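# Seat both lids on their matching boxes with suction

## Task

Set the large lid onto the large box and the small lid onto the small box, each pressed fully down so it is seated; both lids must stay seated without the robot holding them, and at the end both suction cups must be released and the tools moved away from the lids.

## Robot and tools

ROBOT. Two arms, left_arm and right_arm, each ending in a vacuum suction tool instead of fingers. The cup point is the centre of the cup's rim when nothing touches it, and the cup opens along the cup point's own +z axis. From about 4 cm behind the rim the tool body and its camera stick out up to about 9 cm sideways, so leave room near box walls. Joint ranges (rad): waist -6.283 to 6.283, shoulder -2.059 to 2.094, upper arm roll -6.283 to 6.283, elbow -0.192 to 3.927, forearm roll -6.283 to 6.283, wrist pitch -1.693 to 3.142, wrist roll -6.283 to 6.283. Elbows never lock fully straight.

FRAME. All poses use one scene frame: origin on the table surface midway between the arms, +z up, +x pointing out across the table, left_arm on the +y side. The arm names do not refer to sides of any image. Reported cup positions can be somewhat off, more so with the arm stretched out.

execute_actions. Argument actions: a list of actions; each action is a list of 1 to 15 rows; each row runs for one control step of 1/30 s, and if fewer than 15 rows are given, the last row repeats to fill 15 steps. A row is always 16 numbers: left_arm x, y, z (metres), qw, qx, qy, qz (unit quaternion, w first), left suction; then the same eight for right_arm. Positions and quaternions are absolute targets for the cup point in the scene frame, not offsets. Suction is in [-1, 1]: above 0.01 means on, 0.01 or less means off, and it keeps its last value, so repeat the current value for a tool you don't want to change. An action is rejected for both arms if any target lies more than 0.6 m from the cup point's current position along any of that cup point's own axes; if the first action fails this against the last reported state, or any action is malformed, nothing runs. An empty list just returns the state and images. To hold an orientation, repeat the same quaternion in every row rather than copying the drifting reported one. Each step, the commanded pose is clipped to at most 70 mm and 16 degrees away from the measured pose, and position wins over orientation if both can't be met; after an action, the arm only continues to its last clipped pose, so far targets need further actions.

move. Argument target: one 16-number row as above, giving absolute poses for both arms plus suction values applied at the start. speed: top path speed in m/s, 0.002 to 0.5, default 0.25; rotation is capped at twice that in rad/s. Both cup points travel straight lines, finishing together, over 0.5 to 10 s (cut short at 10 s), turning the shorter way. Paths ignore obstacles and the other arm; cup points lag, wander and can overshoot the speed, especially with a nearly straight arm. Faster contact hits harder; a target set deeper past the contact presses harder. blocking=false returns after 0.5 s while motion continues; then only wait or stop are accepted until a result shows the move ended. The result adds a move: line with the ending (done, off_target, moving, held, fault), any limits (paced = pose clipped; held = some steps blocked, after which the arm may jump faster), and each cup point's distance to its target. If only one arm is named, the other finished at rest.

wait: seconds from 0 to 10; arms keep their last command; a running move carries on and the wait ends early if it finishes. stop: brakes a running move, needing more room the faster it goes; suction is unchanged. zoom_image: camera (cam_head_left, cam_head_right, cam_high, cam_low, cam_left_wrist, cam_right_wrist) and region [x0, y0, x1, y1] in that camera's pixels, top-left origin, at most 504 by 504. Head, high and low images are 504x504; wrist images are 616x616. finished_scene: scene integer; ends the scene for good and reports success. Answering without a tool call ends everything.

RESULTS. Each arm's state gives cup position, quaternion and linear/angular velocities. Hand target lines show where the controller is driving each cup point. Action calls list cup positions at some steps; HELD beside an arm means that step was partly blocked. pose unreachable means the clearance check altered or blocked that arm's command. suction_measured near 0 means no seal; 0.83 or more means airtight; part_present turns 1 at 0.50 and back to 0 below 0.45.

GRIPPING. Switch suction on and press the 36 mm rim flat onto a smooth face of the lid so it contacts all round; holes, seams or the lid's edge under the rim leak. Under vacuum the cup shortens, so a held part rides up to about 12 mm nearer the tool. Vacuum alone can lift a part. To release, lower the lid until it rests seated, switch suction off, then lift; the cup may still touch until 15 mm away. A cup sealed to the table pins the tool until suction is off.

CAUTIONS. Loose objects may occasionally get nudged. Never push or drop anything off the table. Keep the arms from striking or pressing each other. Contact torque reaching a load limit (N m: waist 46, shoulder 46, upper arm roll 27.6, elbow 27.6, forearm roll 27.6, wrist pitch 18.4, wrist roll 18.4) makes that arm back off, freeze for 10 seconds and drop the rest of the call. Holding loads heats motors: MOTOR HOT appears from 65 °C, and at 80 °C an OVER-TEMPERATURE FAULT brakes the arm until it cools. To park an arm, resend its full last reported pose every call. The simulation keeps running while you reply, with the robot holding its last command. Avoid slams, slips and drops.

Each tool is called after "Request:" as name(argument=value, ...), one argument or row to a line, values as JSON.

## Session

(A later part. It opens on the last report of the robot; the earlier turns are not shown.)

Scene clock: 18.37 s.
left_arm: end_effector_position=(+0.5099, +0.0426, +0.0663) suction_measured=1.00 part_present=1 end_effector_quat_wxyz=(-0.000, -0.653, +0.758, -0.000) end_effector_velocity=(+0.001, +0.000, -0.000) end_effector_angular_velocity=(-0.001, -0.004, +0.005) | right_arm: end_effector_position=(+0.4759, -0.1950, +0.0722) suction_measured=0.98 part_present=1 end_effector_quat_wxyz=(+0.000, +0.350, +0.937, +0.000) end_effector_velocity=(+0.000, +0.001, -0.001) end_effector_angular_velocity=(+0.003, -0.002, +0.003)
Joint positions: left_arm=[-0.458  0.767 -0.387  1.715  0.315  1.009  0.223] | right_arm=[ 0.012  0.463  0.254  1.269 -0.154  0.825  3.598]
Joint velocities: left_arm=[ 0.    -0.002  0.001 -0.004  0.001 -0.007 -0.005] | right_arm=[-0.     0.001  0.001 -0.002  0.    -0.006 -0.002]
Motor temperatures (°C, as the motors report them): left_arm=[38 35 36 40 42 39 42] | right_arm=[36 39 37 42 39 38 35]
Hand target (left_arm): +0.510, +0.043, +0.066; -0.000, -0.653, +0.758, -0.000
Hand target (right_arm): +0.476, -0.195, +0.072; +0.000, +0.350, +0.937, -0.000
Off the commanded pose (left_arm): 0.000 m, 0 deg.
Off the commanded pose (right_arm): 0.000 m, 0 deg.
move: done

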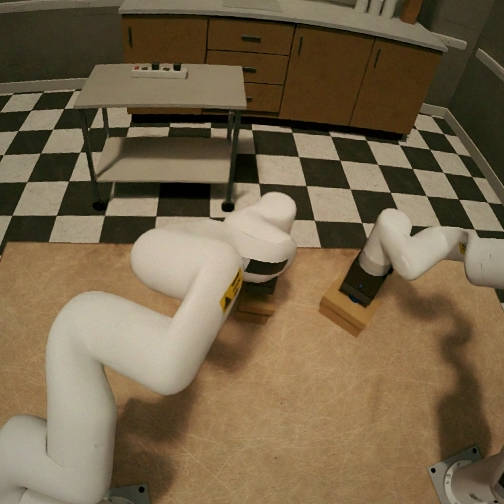

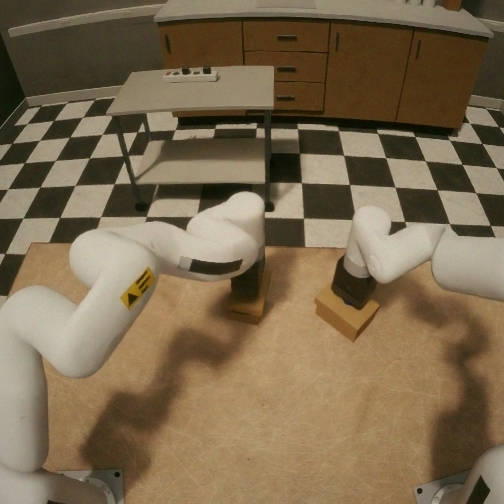

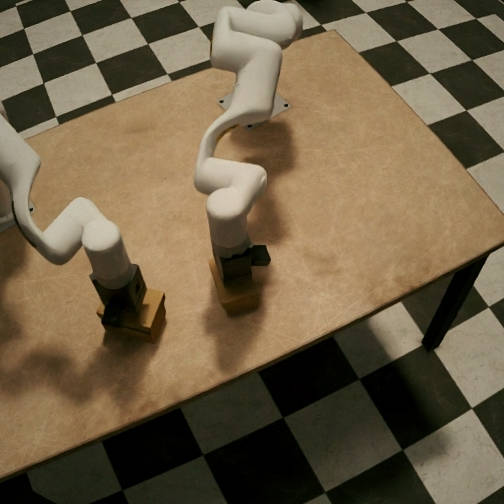

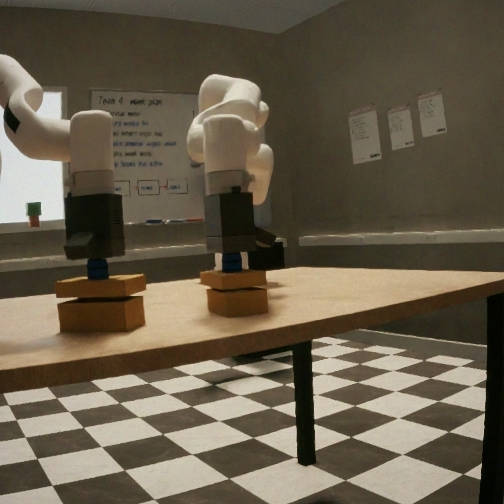

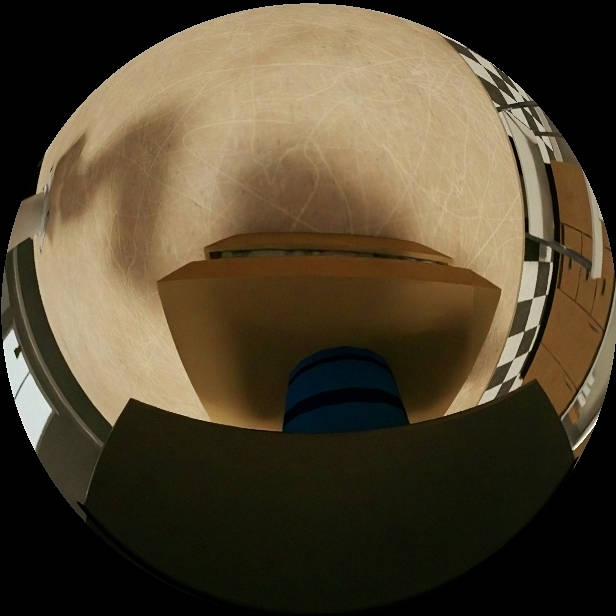

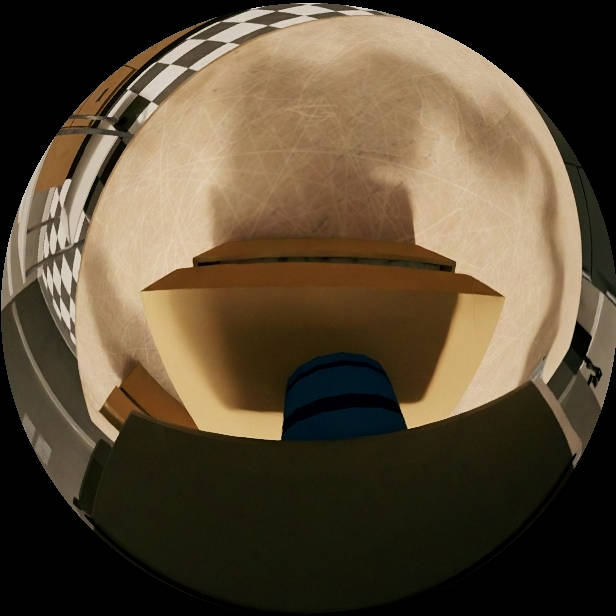

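Request:
move(
  target=[0.5085,0.0454,0.062,0,-0.6461,0.7632,0,1,0.4777,-0.1969,0.0665,0,0.3453,0.9385,0,1],
  speed=0.03,
)

Request:
zoom_image(
  camera="cam_left_wrist",
  region=[150,220,270,300],
)

Request:
zoom_image(
  camera="cam_left_wrist",
  region=[390,220,510,300],
)

Request:
zoom_image(
  camera="cam_right_wrist",
  region=[140,220,260,300],
)

Request:
zoom_image(
  camera="cam_right_wrist",
  region=[390,220,510,300],
)

Request:
zoom_image(
  camera="cam_low",
  region=[40,230,300,350],
)

Scene clock: 20.33 s.
left_arm: end_effector_position=(+0.5085, +0.0454, +0.0620) suction_measured=1.00 part_present=1 end_effector_quat_wxyz=(-0.000, -0.646, +0.763, +0.000) end_effector_velocity=(-0.000, -0.001, +0.000) end_effector_angular_velocity=(-0.003, -0.002, -0.007) | right_arm: end_effector_position=(+0.4776, -0.1969, +0.0666) suction_measured=0.98 part_present=1 end_effector_quat_wxyz=(-0.000, +0.345, +0.938, -0.000) end_effector_velocity=(+0.002, +0.000, +0.001) end_effector_angular_velocity=(+0.002, -0.005, +0.004)
Joint positions: left_arm=[-0.451  0.765 -0.39   1.697  0.319  0.995  0.239] | right_arm=[ 0.009  0.476  0.252  1.27  -0.158  0.814  3.586]
Joint velocities: left_arm=[ 0.002 -0.001 -0.003 -0.004  0.001 -0.005  0.005] | right_arm=[-0.     0.    -0.     0.002 -0.001 -0.004 -0.004]
Motor temperatures (°C, as the motors report them): left_arm=[38 35 37 41 42 39 42] | right_arm=[36 39 37 43 39 38 35]
Hand target (left_arm): +0.509, +0.045, +0.062; +0.000, -0.646, +0.763, -0.000
Hand target (right_arm): +0.478, -0.197, +0.066; +0.000, +0.345, +0.938, -0.000
Off the commanded pose (left_arm): 0.000 m, 0 deg.
Off the commanded pose (right_arm): 0.000 m, 0 deg.
move: done

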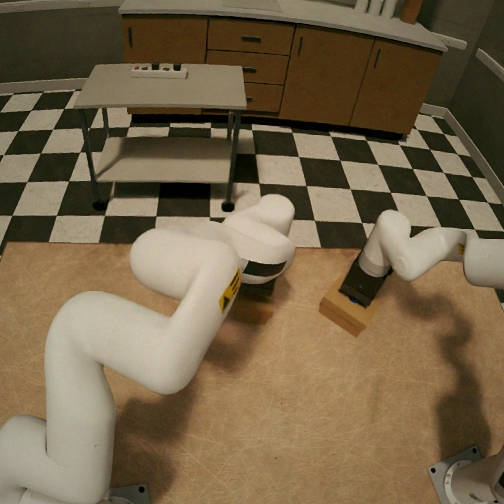

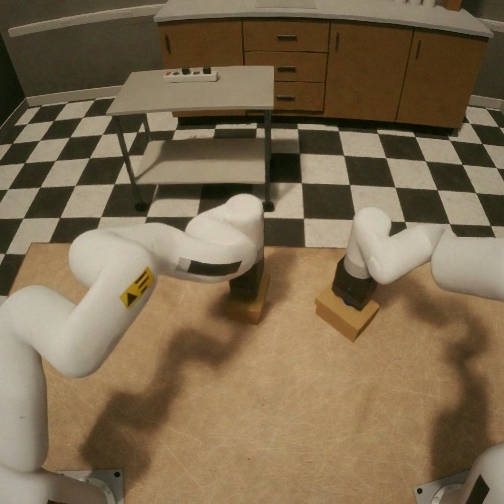

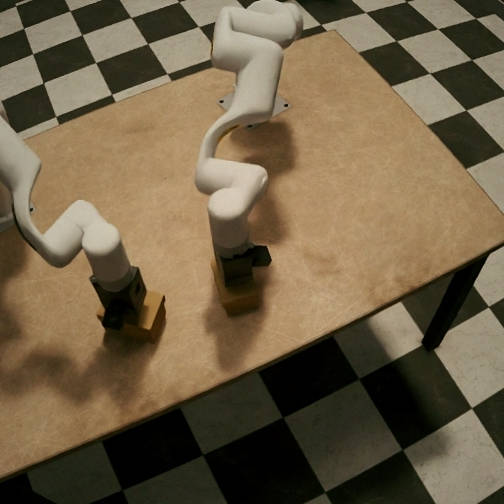

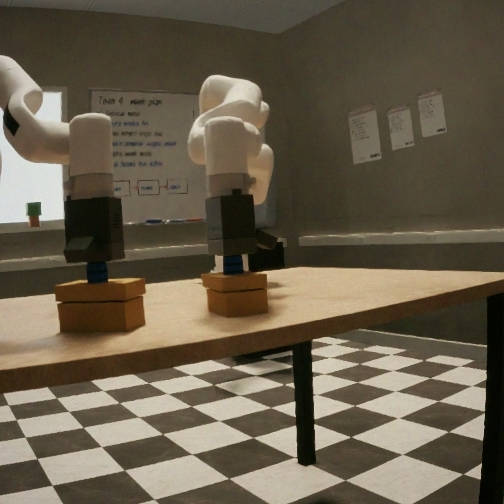

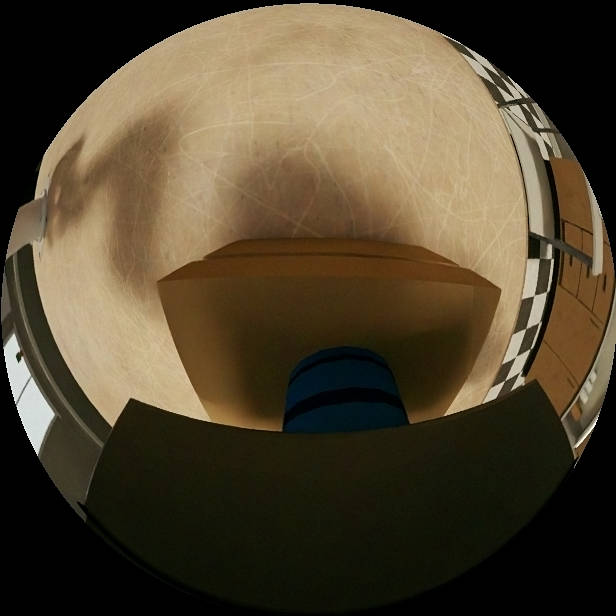

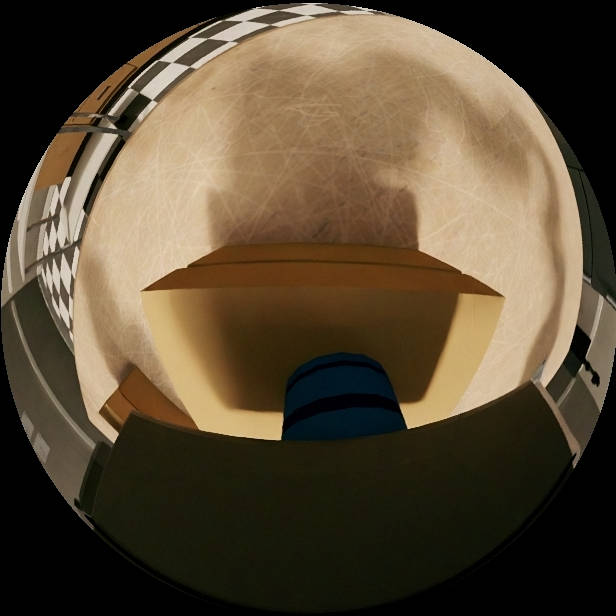

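Region (150, 220, 270, 300) of cam_left_wrist's 616x616 image, scaled by 4.200, with more detail than that image has.

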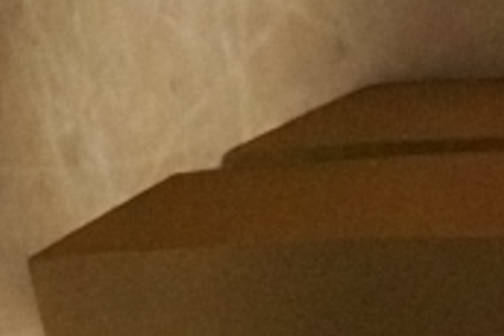

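Region (390, 220, 510, 300) of cam_left_wrist's 616x616 image, scaled by 4.200, with more detail than that image has.

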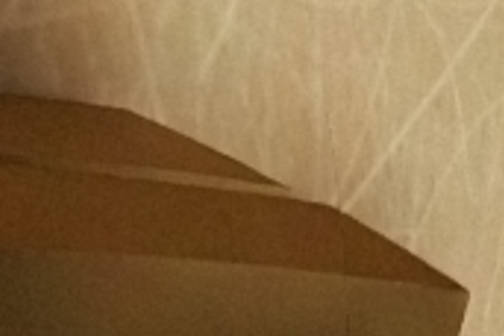

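Region (140, 220, 260, 300) of cam_right_wrist's 616x616 image, scaled by 4.200, with more detail than that image has.

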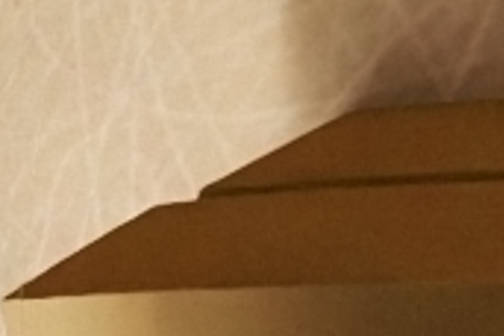

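Region (390, 220, 510, 300) of cam_right_wrist's 616x616 image, scaled by 4.200, with more detail than that image has.

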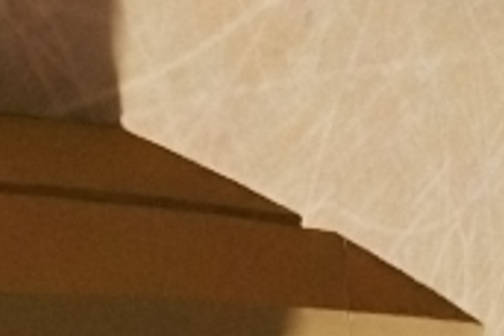

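Region (40, 230, 300, 350) of cam_low's 504x504 image, scaled by 1.938, with more detail than that image has; it fills the top 233 rows of this view, and the rest is white.

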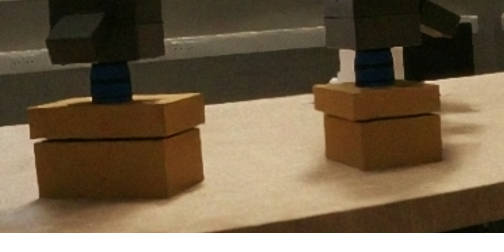

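Request:
move(
  target=[0.5093,0.0495,0.0615,0,-0.6461,0.7632,0,1,0.4807,-0.1995,0.066,0,0.3453,0.9385,0,1],
  speed=0.02,
)

Request:
move(
  target=[0.5093,0.0495,0.053,0,-0.6461,0.7632,0,1,0.4807,-0.1995,0.057,0,0.3453,0.9385,0,1],
  speed=0.02,
)

Request:
zoom_image(
  camera="cam_low",
  region=[40,230,300,350],
)

Scene clock: 21.70 s.
left_arm: end_effector_position=(+0.5093, +0.0495, +0.0615) suction_measured=1.00 part_present=1 end_effector_quat_wxyz=(+0.000, -0.646, +0.763, +0.000) end_effector_velocity=(+0.000, +0.001, +0.000) end_effector_angular_velocity=(-0.000, -0.001, -0.001) | right_arm: end_effector_position=(+0.4806, -0.1995, +0.0660) suction_measured=0.98 part_present=1 end_effector_quat_wxyz=(+0.000, +0.345, +0.938, -0.000) end_effector_velocity=(+0.002, -0.001, +0.001) end_effector_angular_velocity=(-0.000, -0.001, +0.000)
Joint positions: left_arm=[-0.443  0.76  -0.389  1.688  0.318  0.99   0.245] | right_arm=[ 0.005  0.482  0.25   1.278 -0.158  0.815  3.579]
Joint velocities: left_arm=[ 0.001 -0.002  0.001 -0.003 -0.    -0.002  0.002] | right_arm=[-0.     0.002 -0.001  0.005 -0.     0.002 -0.002]
Motor temperatures (°C, as the motors report them): left_arm=[38 35 37 41 42 39 42] | right_arm=[36 39 37 43 39 38 35]
Hand target (left_arm): +0.509, +0.049, +0.061; +0.000, -0.646, +0.763, +0.000
Hand target (right_arm): +0.481, -0.200, +0.066; +0.000, +0.345, +0.938, -0.000
Off the commanded pose (left_arm): 0.000 m, 0 deg.
Off the commanded pose (right_arm): 0.000 m, 0 deg.
move: done

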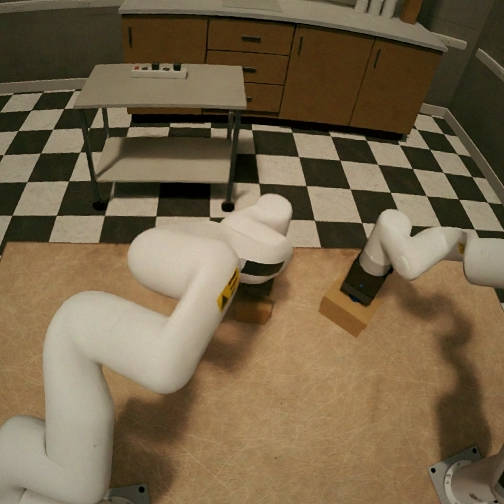

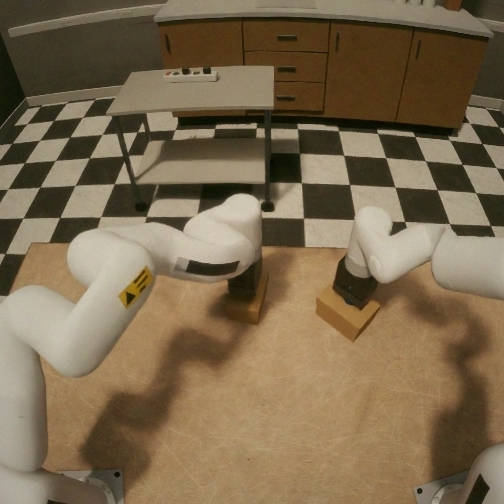

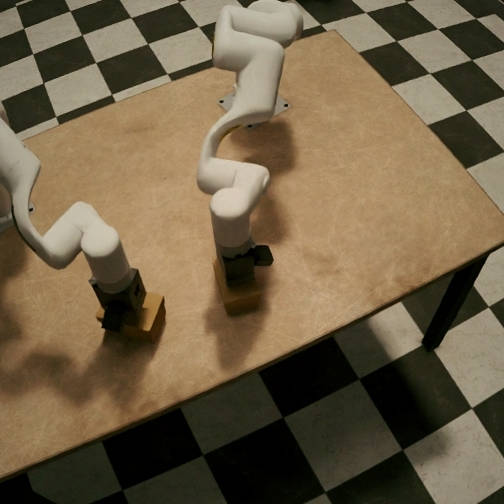

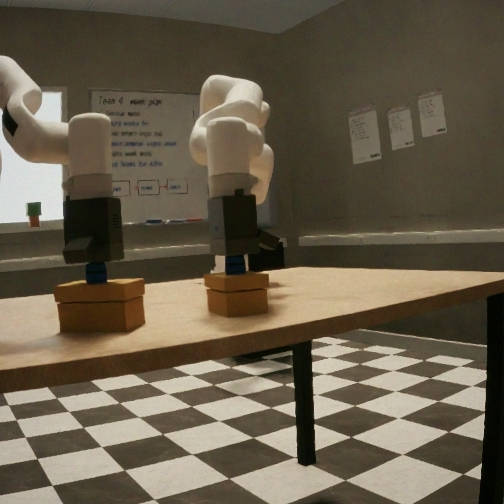

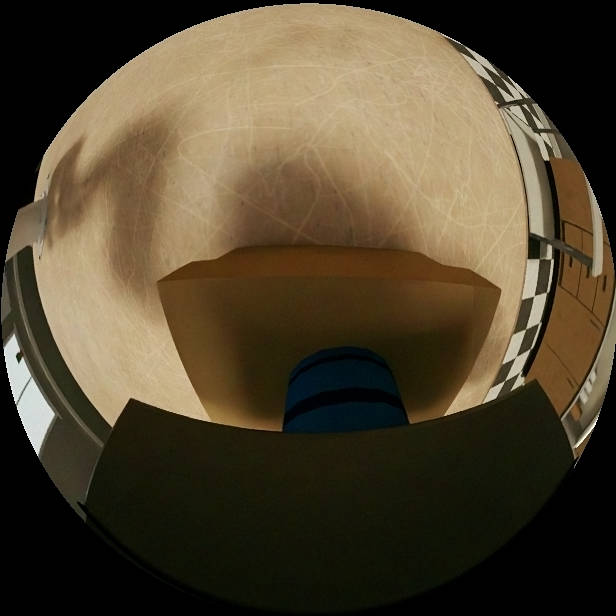

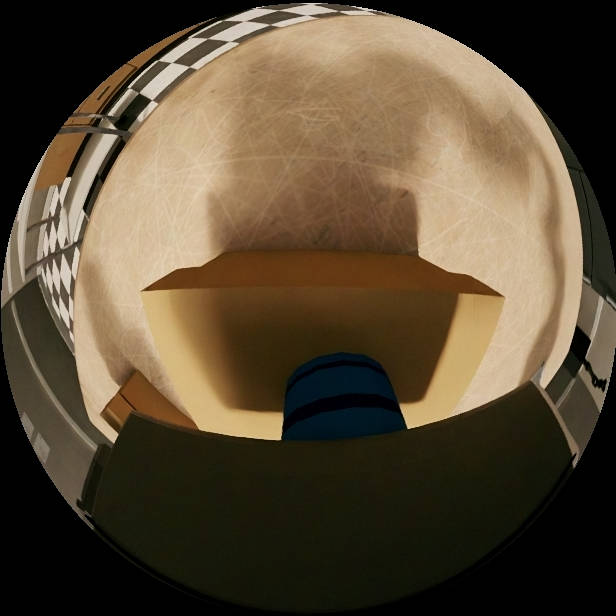

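Scene clock: 22.47 s.
left_arm: end_effector_position=(+0.5093, +0.0495, +0.0531) suction_measured=1.00 part_present=1 end_effector_quat_wxyz=(-0.000, -0.646, +0.763, -0.000) end_effector_velocity=(+0.001, -0.001, +0.001) end_effector_angular_velocity=(-0.003, -0.004, -0.001) | right_arm: end_effector_position=(+0.4807, -0.1995, +0.0571) suction_measured=0.98 part_present=1 end_effector_quat_wxyz=(+0.000, +0.345, +0.938, -0.000) end_effector_velocity=(+0.001, +0.001, +0.001) end_effector_angular_velocity=(+0.003, -0.004, -0.001)
Joint positions: left_arm=[-0.445  0.773 -0.386  1.684  0.323  0.974  0.243] | right_arm=[ 0.007  0.498  0.247  1.274 -0.164  0.796  3.583]
Joint velocities: left_arm=[-0.001 -0.    -0.001  0.002  0.001 -0.003 -0.   ] | right_arm=[ 0.     0.001 -0.     0.003  0.001 -0.003  0.   ]
Motor temperatures (°C, as the motors report them): left_arm=[38 35 37 41 42 39 42] | right_arm=[36 39 37 43 39 38 35]
Hand target (left_arm): +0.509, +0.049, +0.053; -0.000, -0.646, +0.763, -0.000
Hand target (right_arm): +0.481, -0.200, +0.057; +0.000, +0.345, +0.938, -0.000
Off the commanded pose (left_arm): 0.000 m, 0 deg.
Off the commanded pose (right_arm): 0.000 m, 0 deg.
move: done

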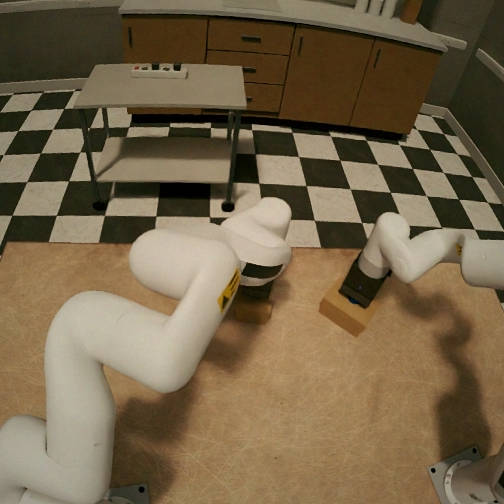

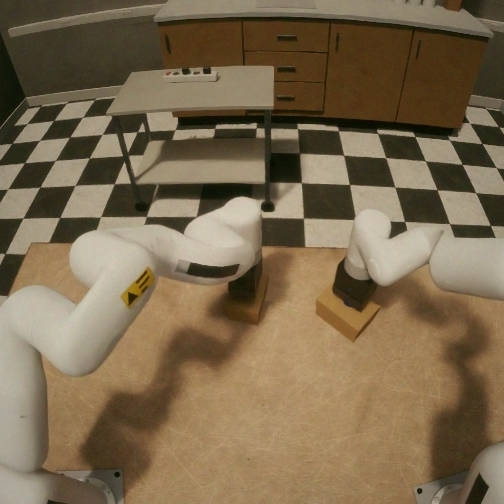

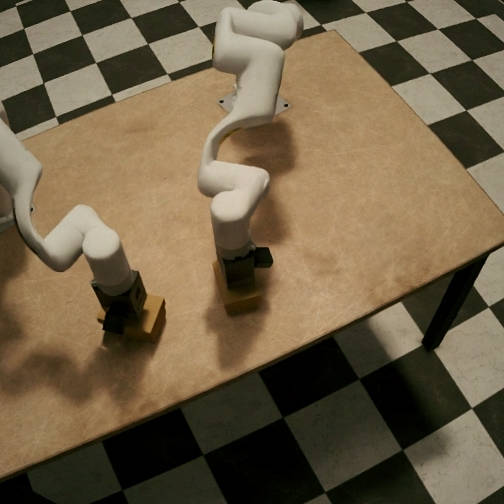

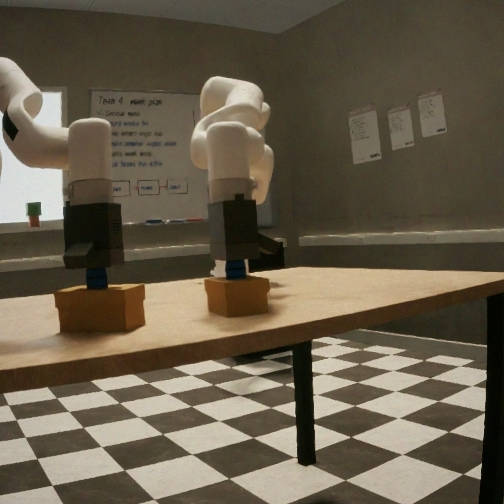

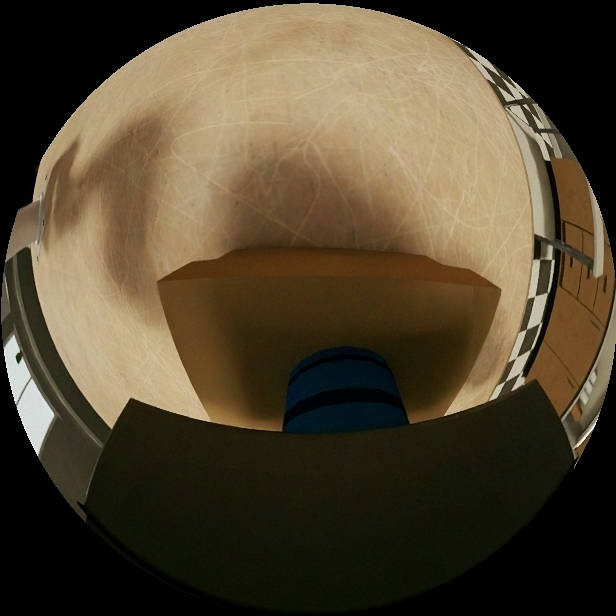

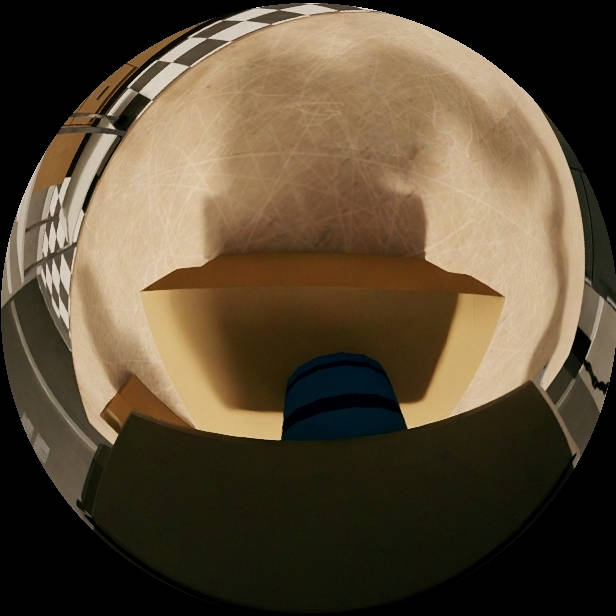

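Region (40, 230, 300, 350) of cam_low's 504x504 image, scaled by 1.938, with more detail than that image has; it fills the top 233 rows of this view, and the rest is white.

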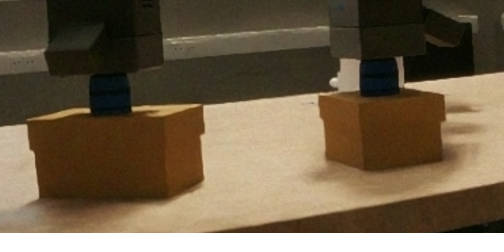

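Request:
move(
  target=[0.5093,0.0495,0.0375,0,-0.6461,0.7632,0,1,0.4807,-0.1995,0.0395,0,0.3453,0.9385,0,1],
  speed=0.03,
)

Request:
zoom_image(
  camera="cam_low",
  region=[40,230,300,350],
)

Scene clock: 23.73 s.
left_arm: end_effector_position=(+0.5094, +0.0494, +0.0378) suction_measured=1.00 part_present=1 end_effector_quat_wxyz=(+0.000, -0.646, +0.763, -0.000) end_effector_velocity=(+0.001, -0.000, +0.000) end_effector_angular_velocity=(-0.002, -0.003, +0.001) | right_arm: end_effector_position=(+0.4808, -0.1995, +0.0397) suction_measured=0.98 part_present=1 end_effector_quat_wxyz=(+0.000, +0.345, +0.938, +0.000) end_effector_velocity=(+0.000, +0.001, -0.001) end_effector_angular_velocity=(+0.001, -0.002, +0.001)
Joint positions: left_arm=[-0.448  0.797 -0.378  1.678  0.332  0.945  0.237] | right_arm=[ 0.012  0.53   0.24   1.268 -0.176  0.758  3.591]
Joint velocities: left_arm=[-0.     0.001  0.     0.002  0.001 -0.002 -0.   ] | right_arm=[ 0.001  0.002 -0.    -0.    -0.001 -0.004  0.   ]
Motor temperatures (°C, as the motors report them): left_arm=[38 35 37 41 42 39 42] | right_arm=[36 39 37 43 39 38 35]
Hand target (left_arm): +0.509, +0.049, +0.038; -0.000, -0.646, +0.763, -0.000
Hand target (right_arm): +0.481, -0.200, +0.040; +0.000, +0.345, +0.938, -0.000
Off the commanded pose (left_arm): 0.000 m, 0 deg.
Off the commanded pose (right_arm): 0.000 m, 0 deg.
move: done

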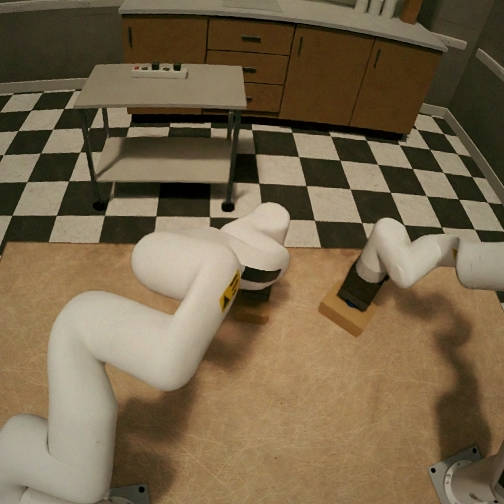

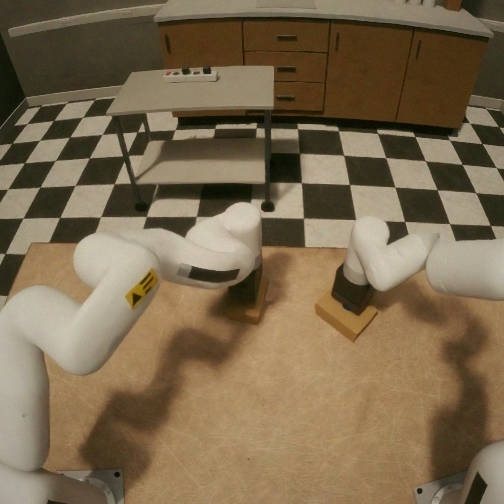

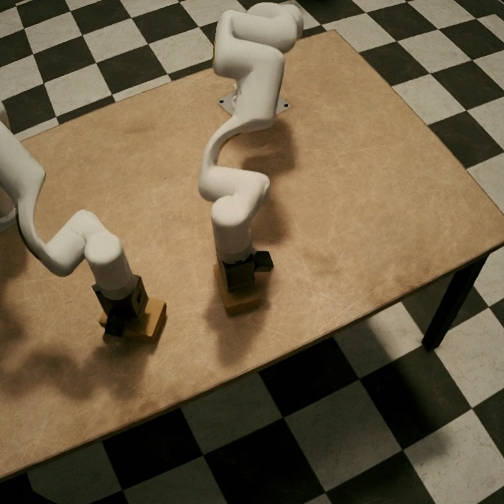

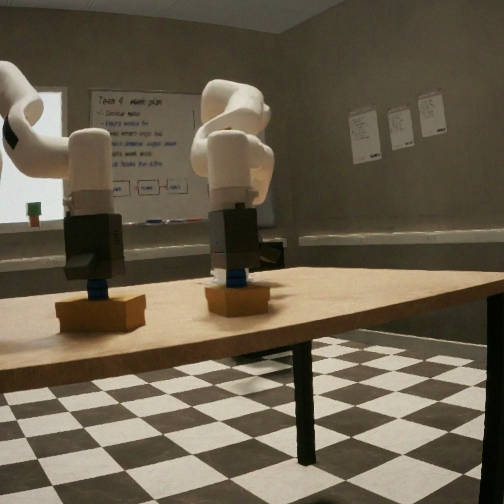

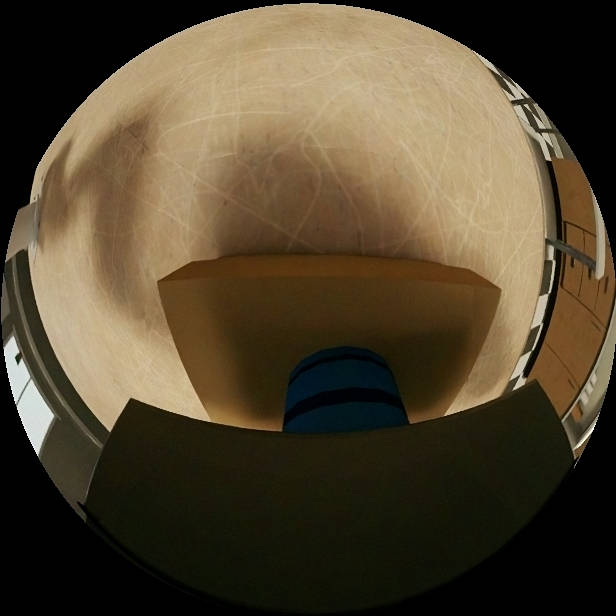

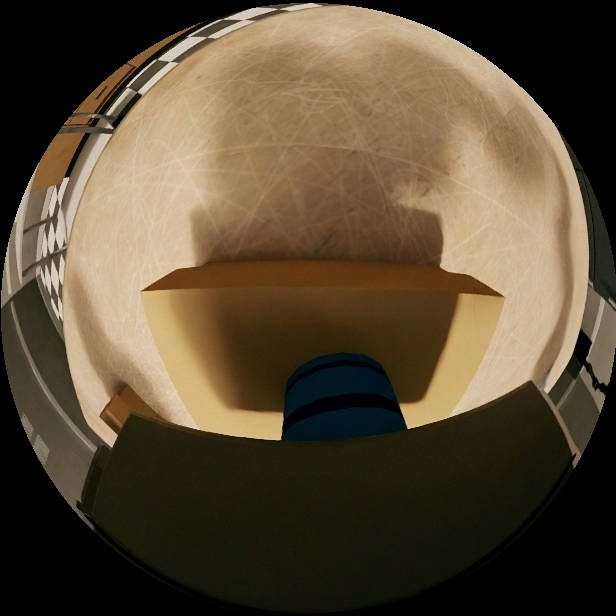

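Region (40, 230, 300, 350) of cam_low's 504x504 image, scaled by 1.938, with more detail than that image has; it fills the top 233 rows of this view, and the rest is white.

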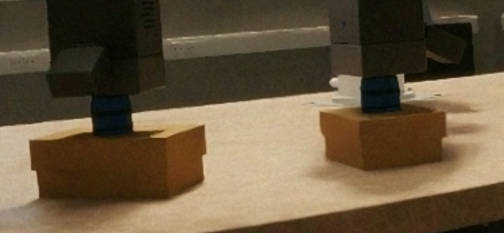

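Lid tops are about at seated height. Releasing.

Request:
execute_actions(
  actions=[
    [[0.5093,0.0495,0.037,0,-0.6461,0.7632,0,1,0.4807,-0.1995,0.039,0,0.3453,0.9385,0,1],[0.5093,0.0495,0.037,0,-0.6461,0.7632,0,1,0.4807,-0.1995,0.039,0,0.3453,0.9385,0,1],[0.5093,0.0495,0.037,0,-0.6461,0.7632,0,1,0.4807,-0.1995,0.039,0,0.3453,0.9385,0,1],[0.5093,0.0495,0.037,0,-0.6461,0.7632,0,0,0.4807,-0.1995,0.039,0,0.3453,0.9385,0,0]],
  ],
)

Scene clock: 24.57 s.
left_arm: end_effector_position=(+0.5105, +0.0487, +0.0391) suction_measured=0.01 part_present=0 end_effector_quat_wxyz=(+0.001, -0.646, +0.763, -0.002) end_effector_velocity=(-0.003, +0.001, -0.005) end_effector_angular_velocity=(+0.005, +0.009, -0.001) | right_arm: end_effector_position=(+0.4819, -0.1989, +0.0406) suction_measured=0.00 part_present=0 end_effector_quat_wxyz=(+0.002, +0.345, +0.938, +0.001) end_effector_velocity=(-0.003, -0.001, -0.006) end_effector_angular_velocity=(-0.004, +0.010, +0.001)
Joint positions: left_arm=[-0.448  0.796 -0.379  1.68   0.333  0.943  0.237] | right_arm=[ 0.012  0.53   0.24   1.269 -0.176  0.756  3.591]
Joint velocities: left_arm=[-0.     0.005  0.001 -0.006  0.001  0.001 -0.   ] | right_arm=[-0.     0.007 -0.001 -0.005 -0.001 -0.001  0.   ]
Motor temperatures (°C, as the motors report them): left_arm=[38 35 37 41 42 39 42] | right_arm=[36 39 37 43 39 38 35]
Hand target (left_arm): +0.509, +0.049, +0.037; -0.000, -0.646, +0.763, -0.000
Hand target (right_arm): +0.481, -0.200, +0.039; +0.000, +0.345, +0.938, -0.000
Off the commanded pose (left_arm): 0.003 m, 0 deg.
Off the commanded pose (right_arm): 0.002 m, 0 deg.
Step readings (end_effector_position):
0: left_arm (+0.5094, +0.0494, +0.0377) | right_arm (+0.4808, -0.1995, +0.0396)
1: left_arm (+0.5094, +0.0494, +0.0377) | right_arm (+0.4808, -0.1995, +0.0396)
2: left_arm (+0.5094, +0.0494, +0.0376) | right_arm (+0.4808, -0.1995, +0.0396)
4: left_arm (+0.5094, +0.0494, +0.0375) | right_arm (+0.4808, -0.1995, +0.0394)
8: left_arm (+0.5117, +0.0480, +0.0415) | right_arm (+0.4829, -0.1985, +0.0423)
15: end_effector_position above

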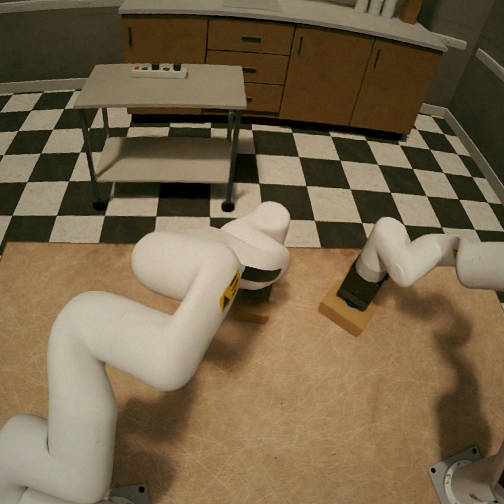

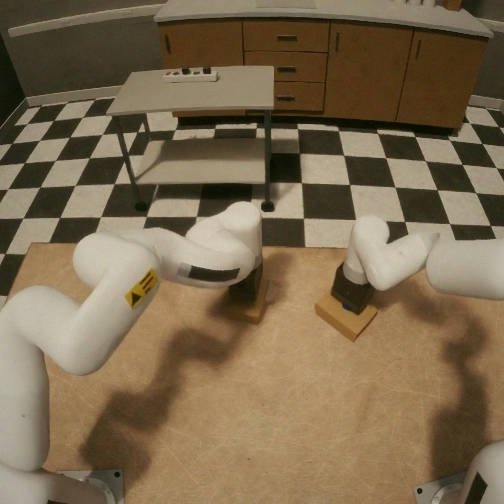

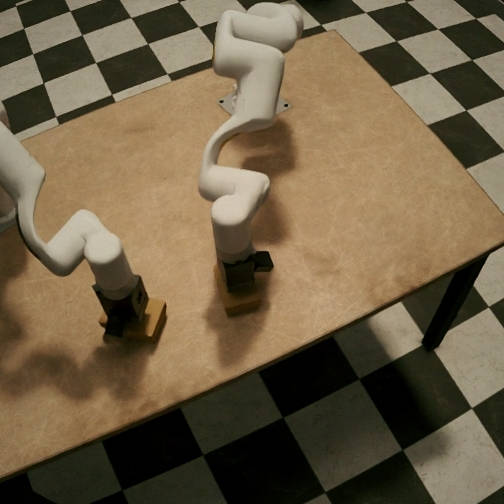

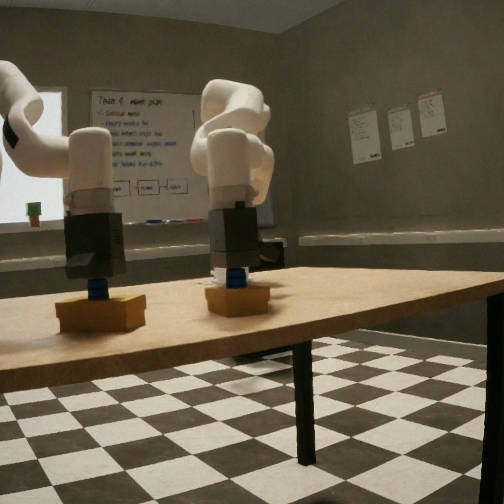

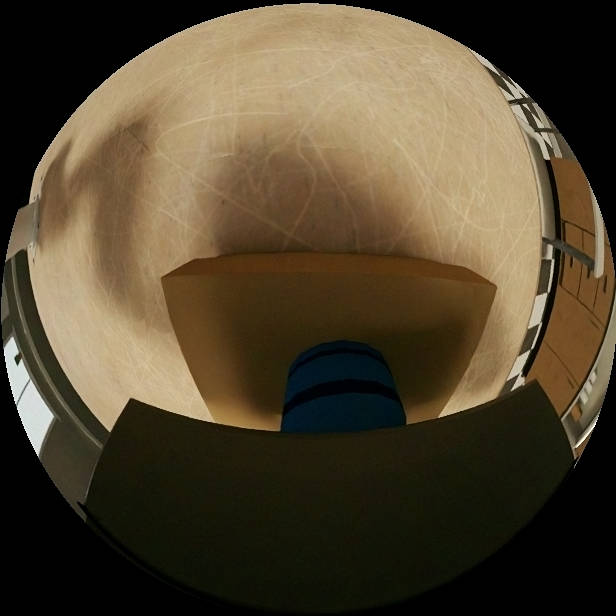

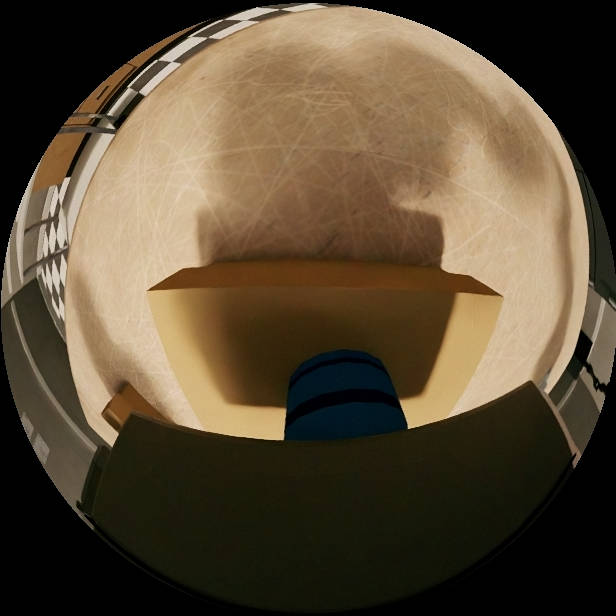

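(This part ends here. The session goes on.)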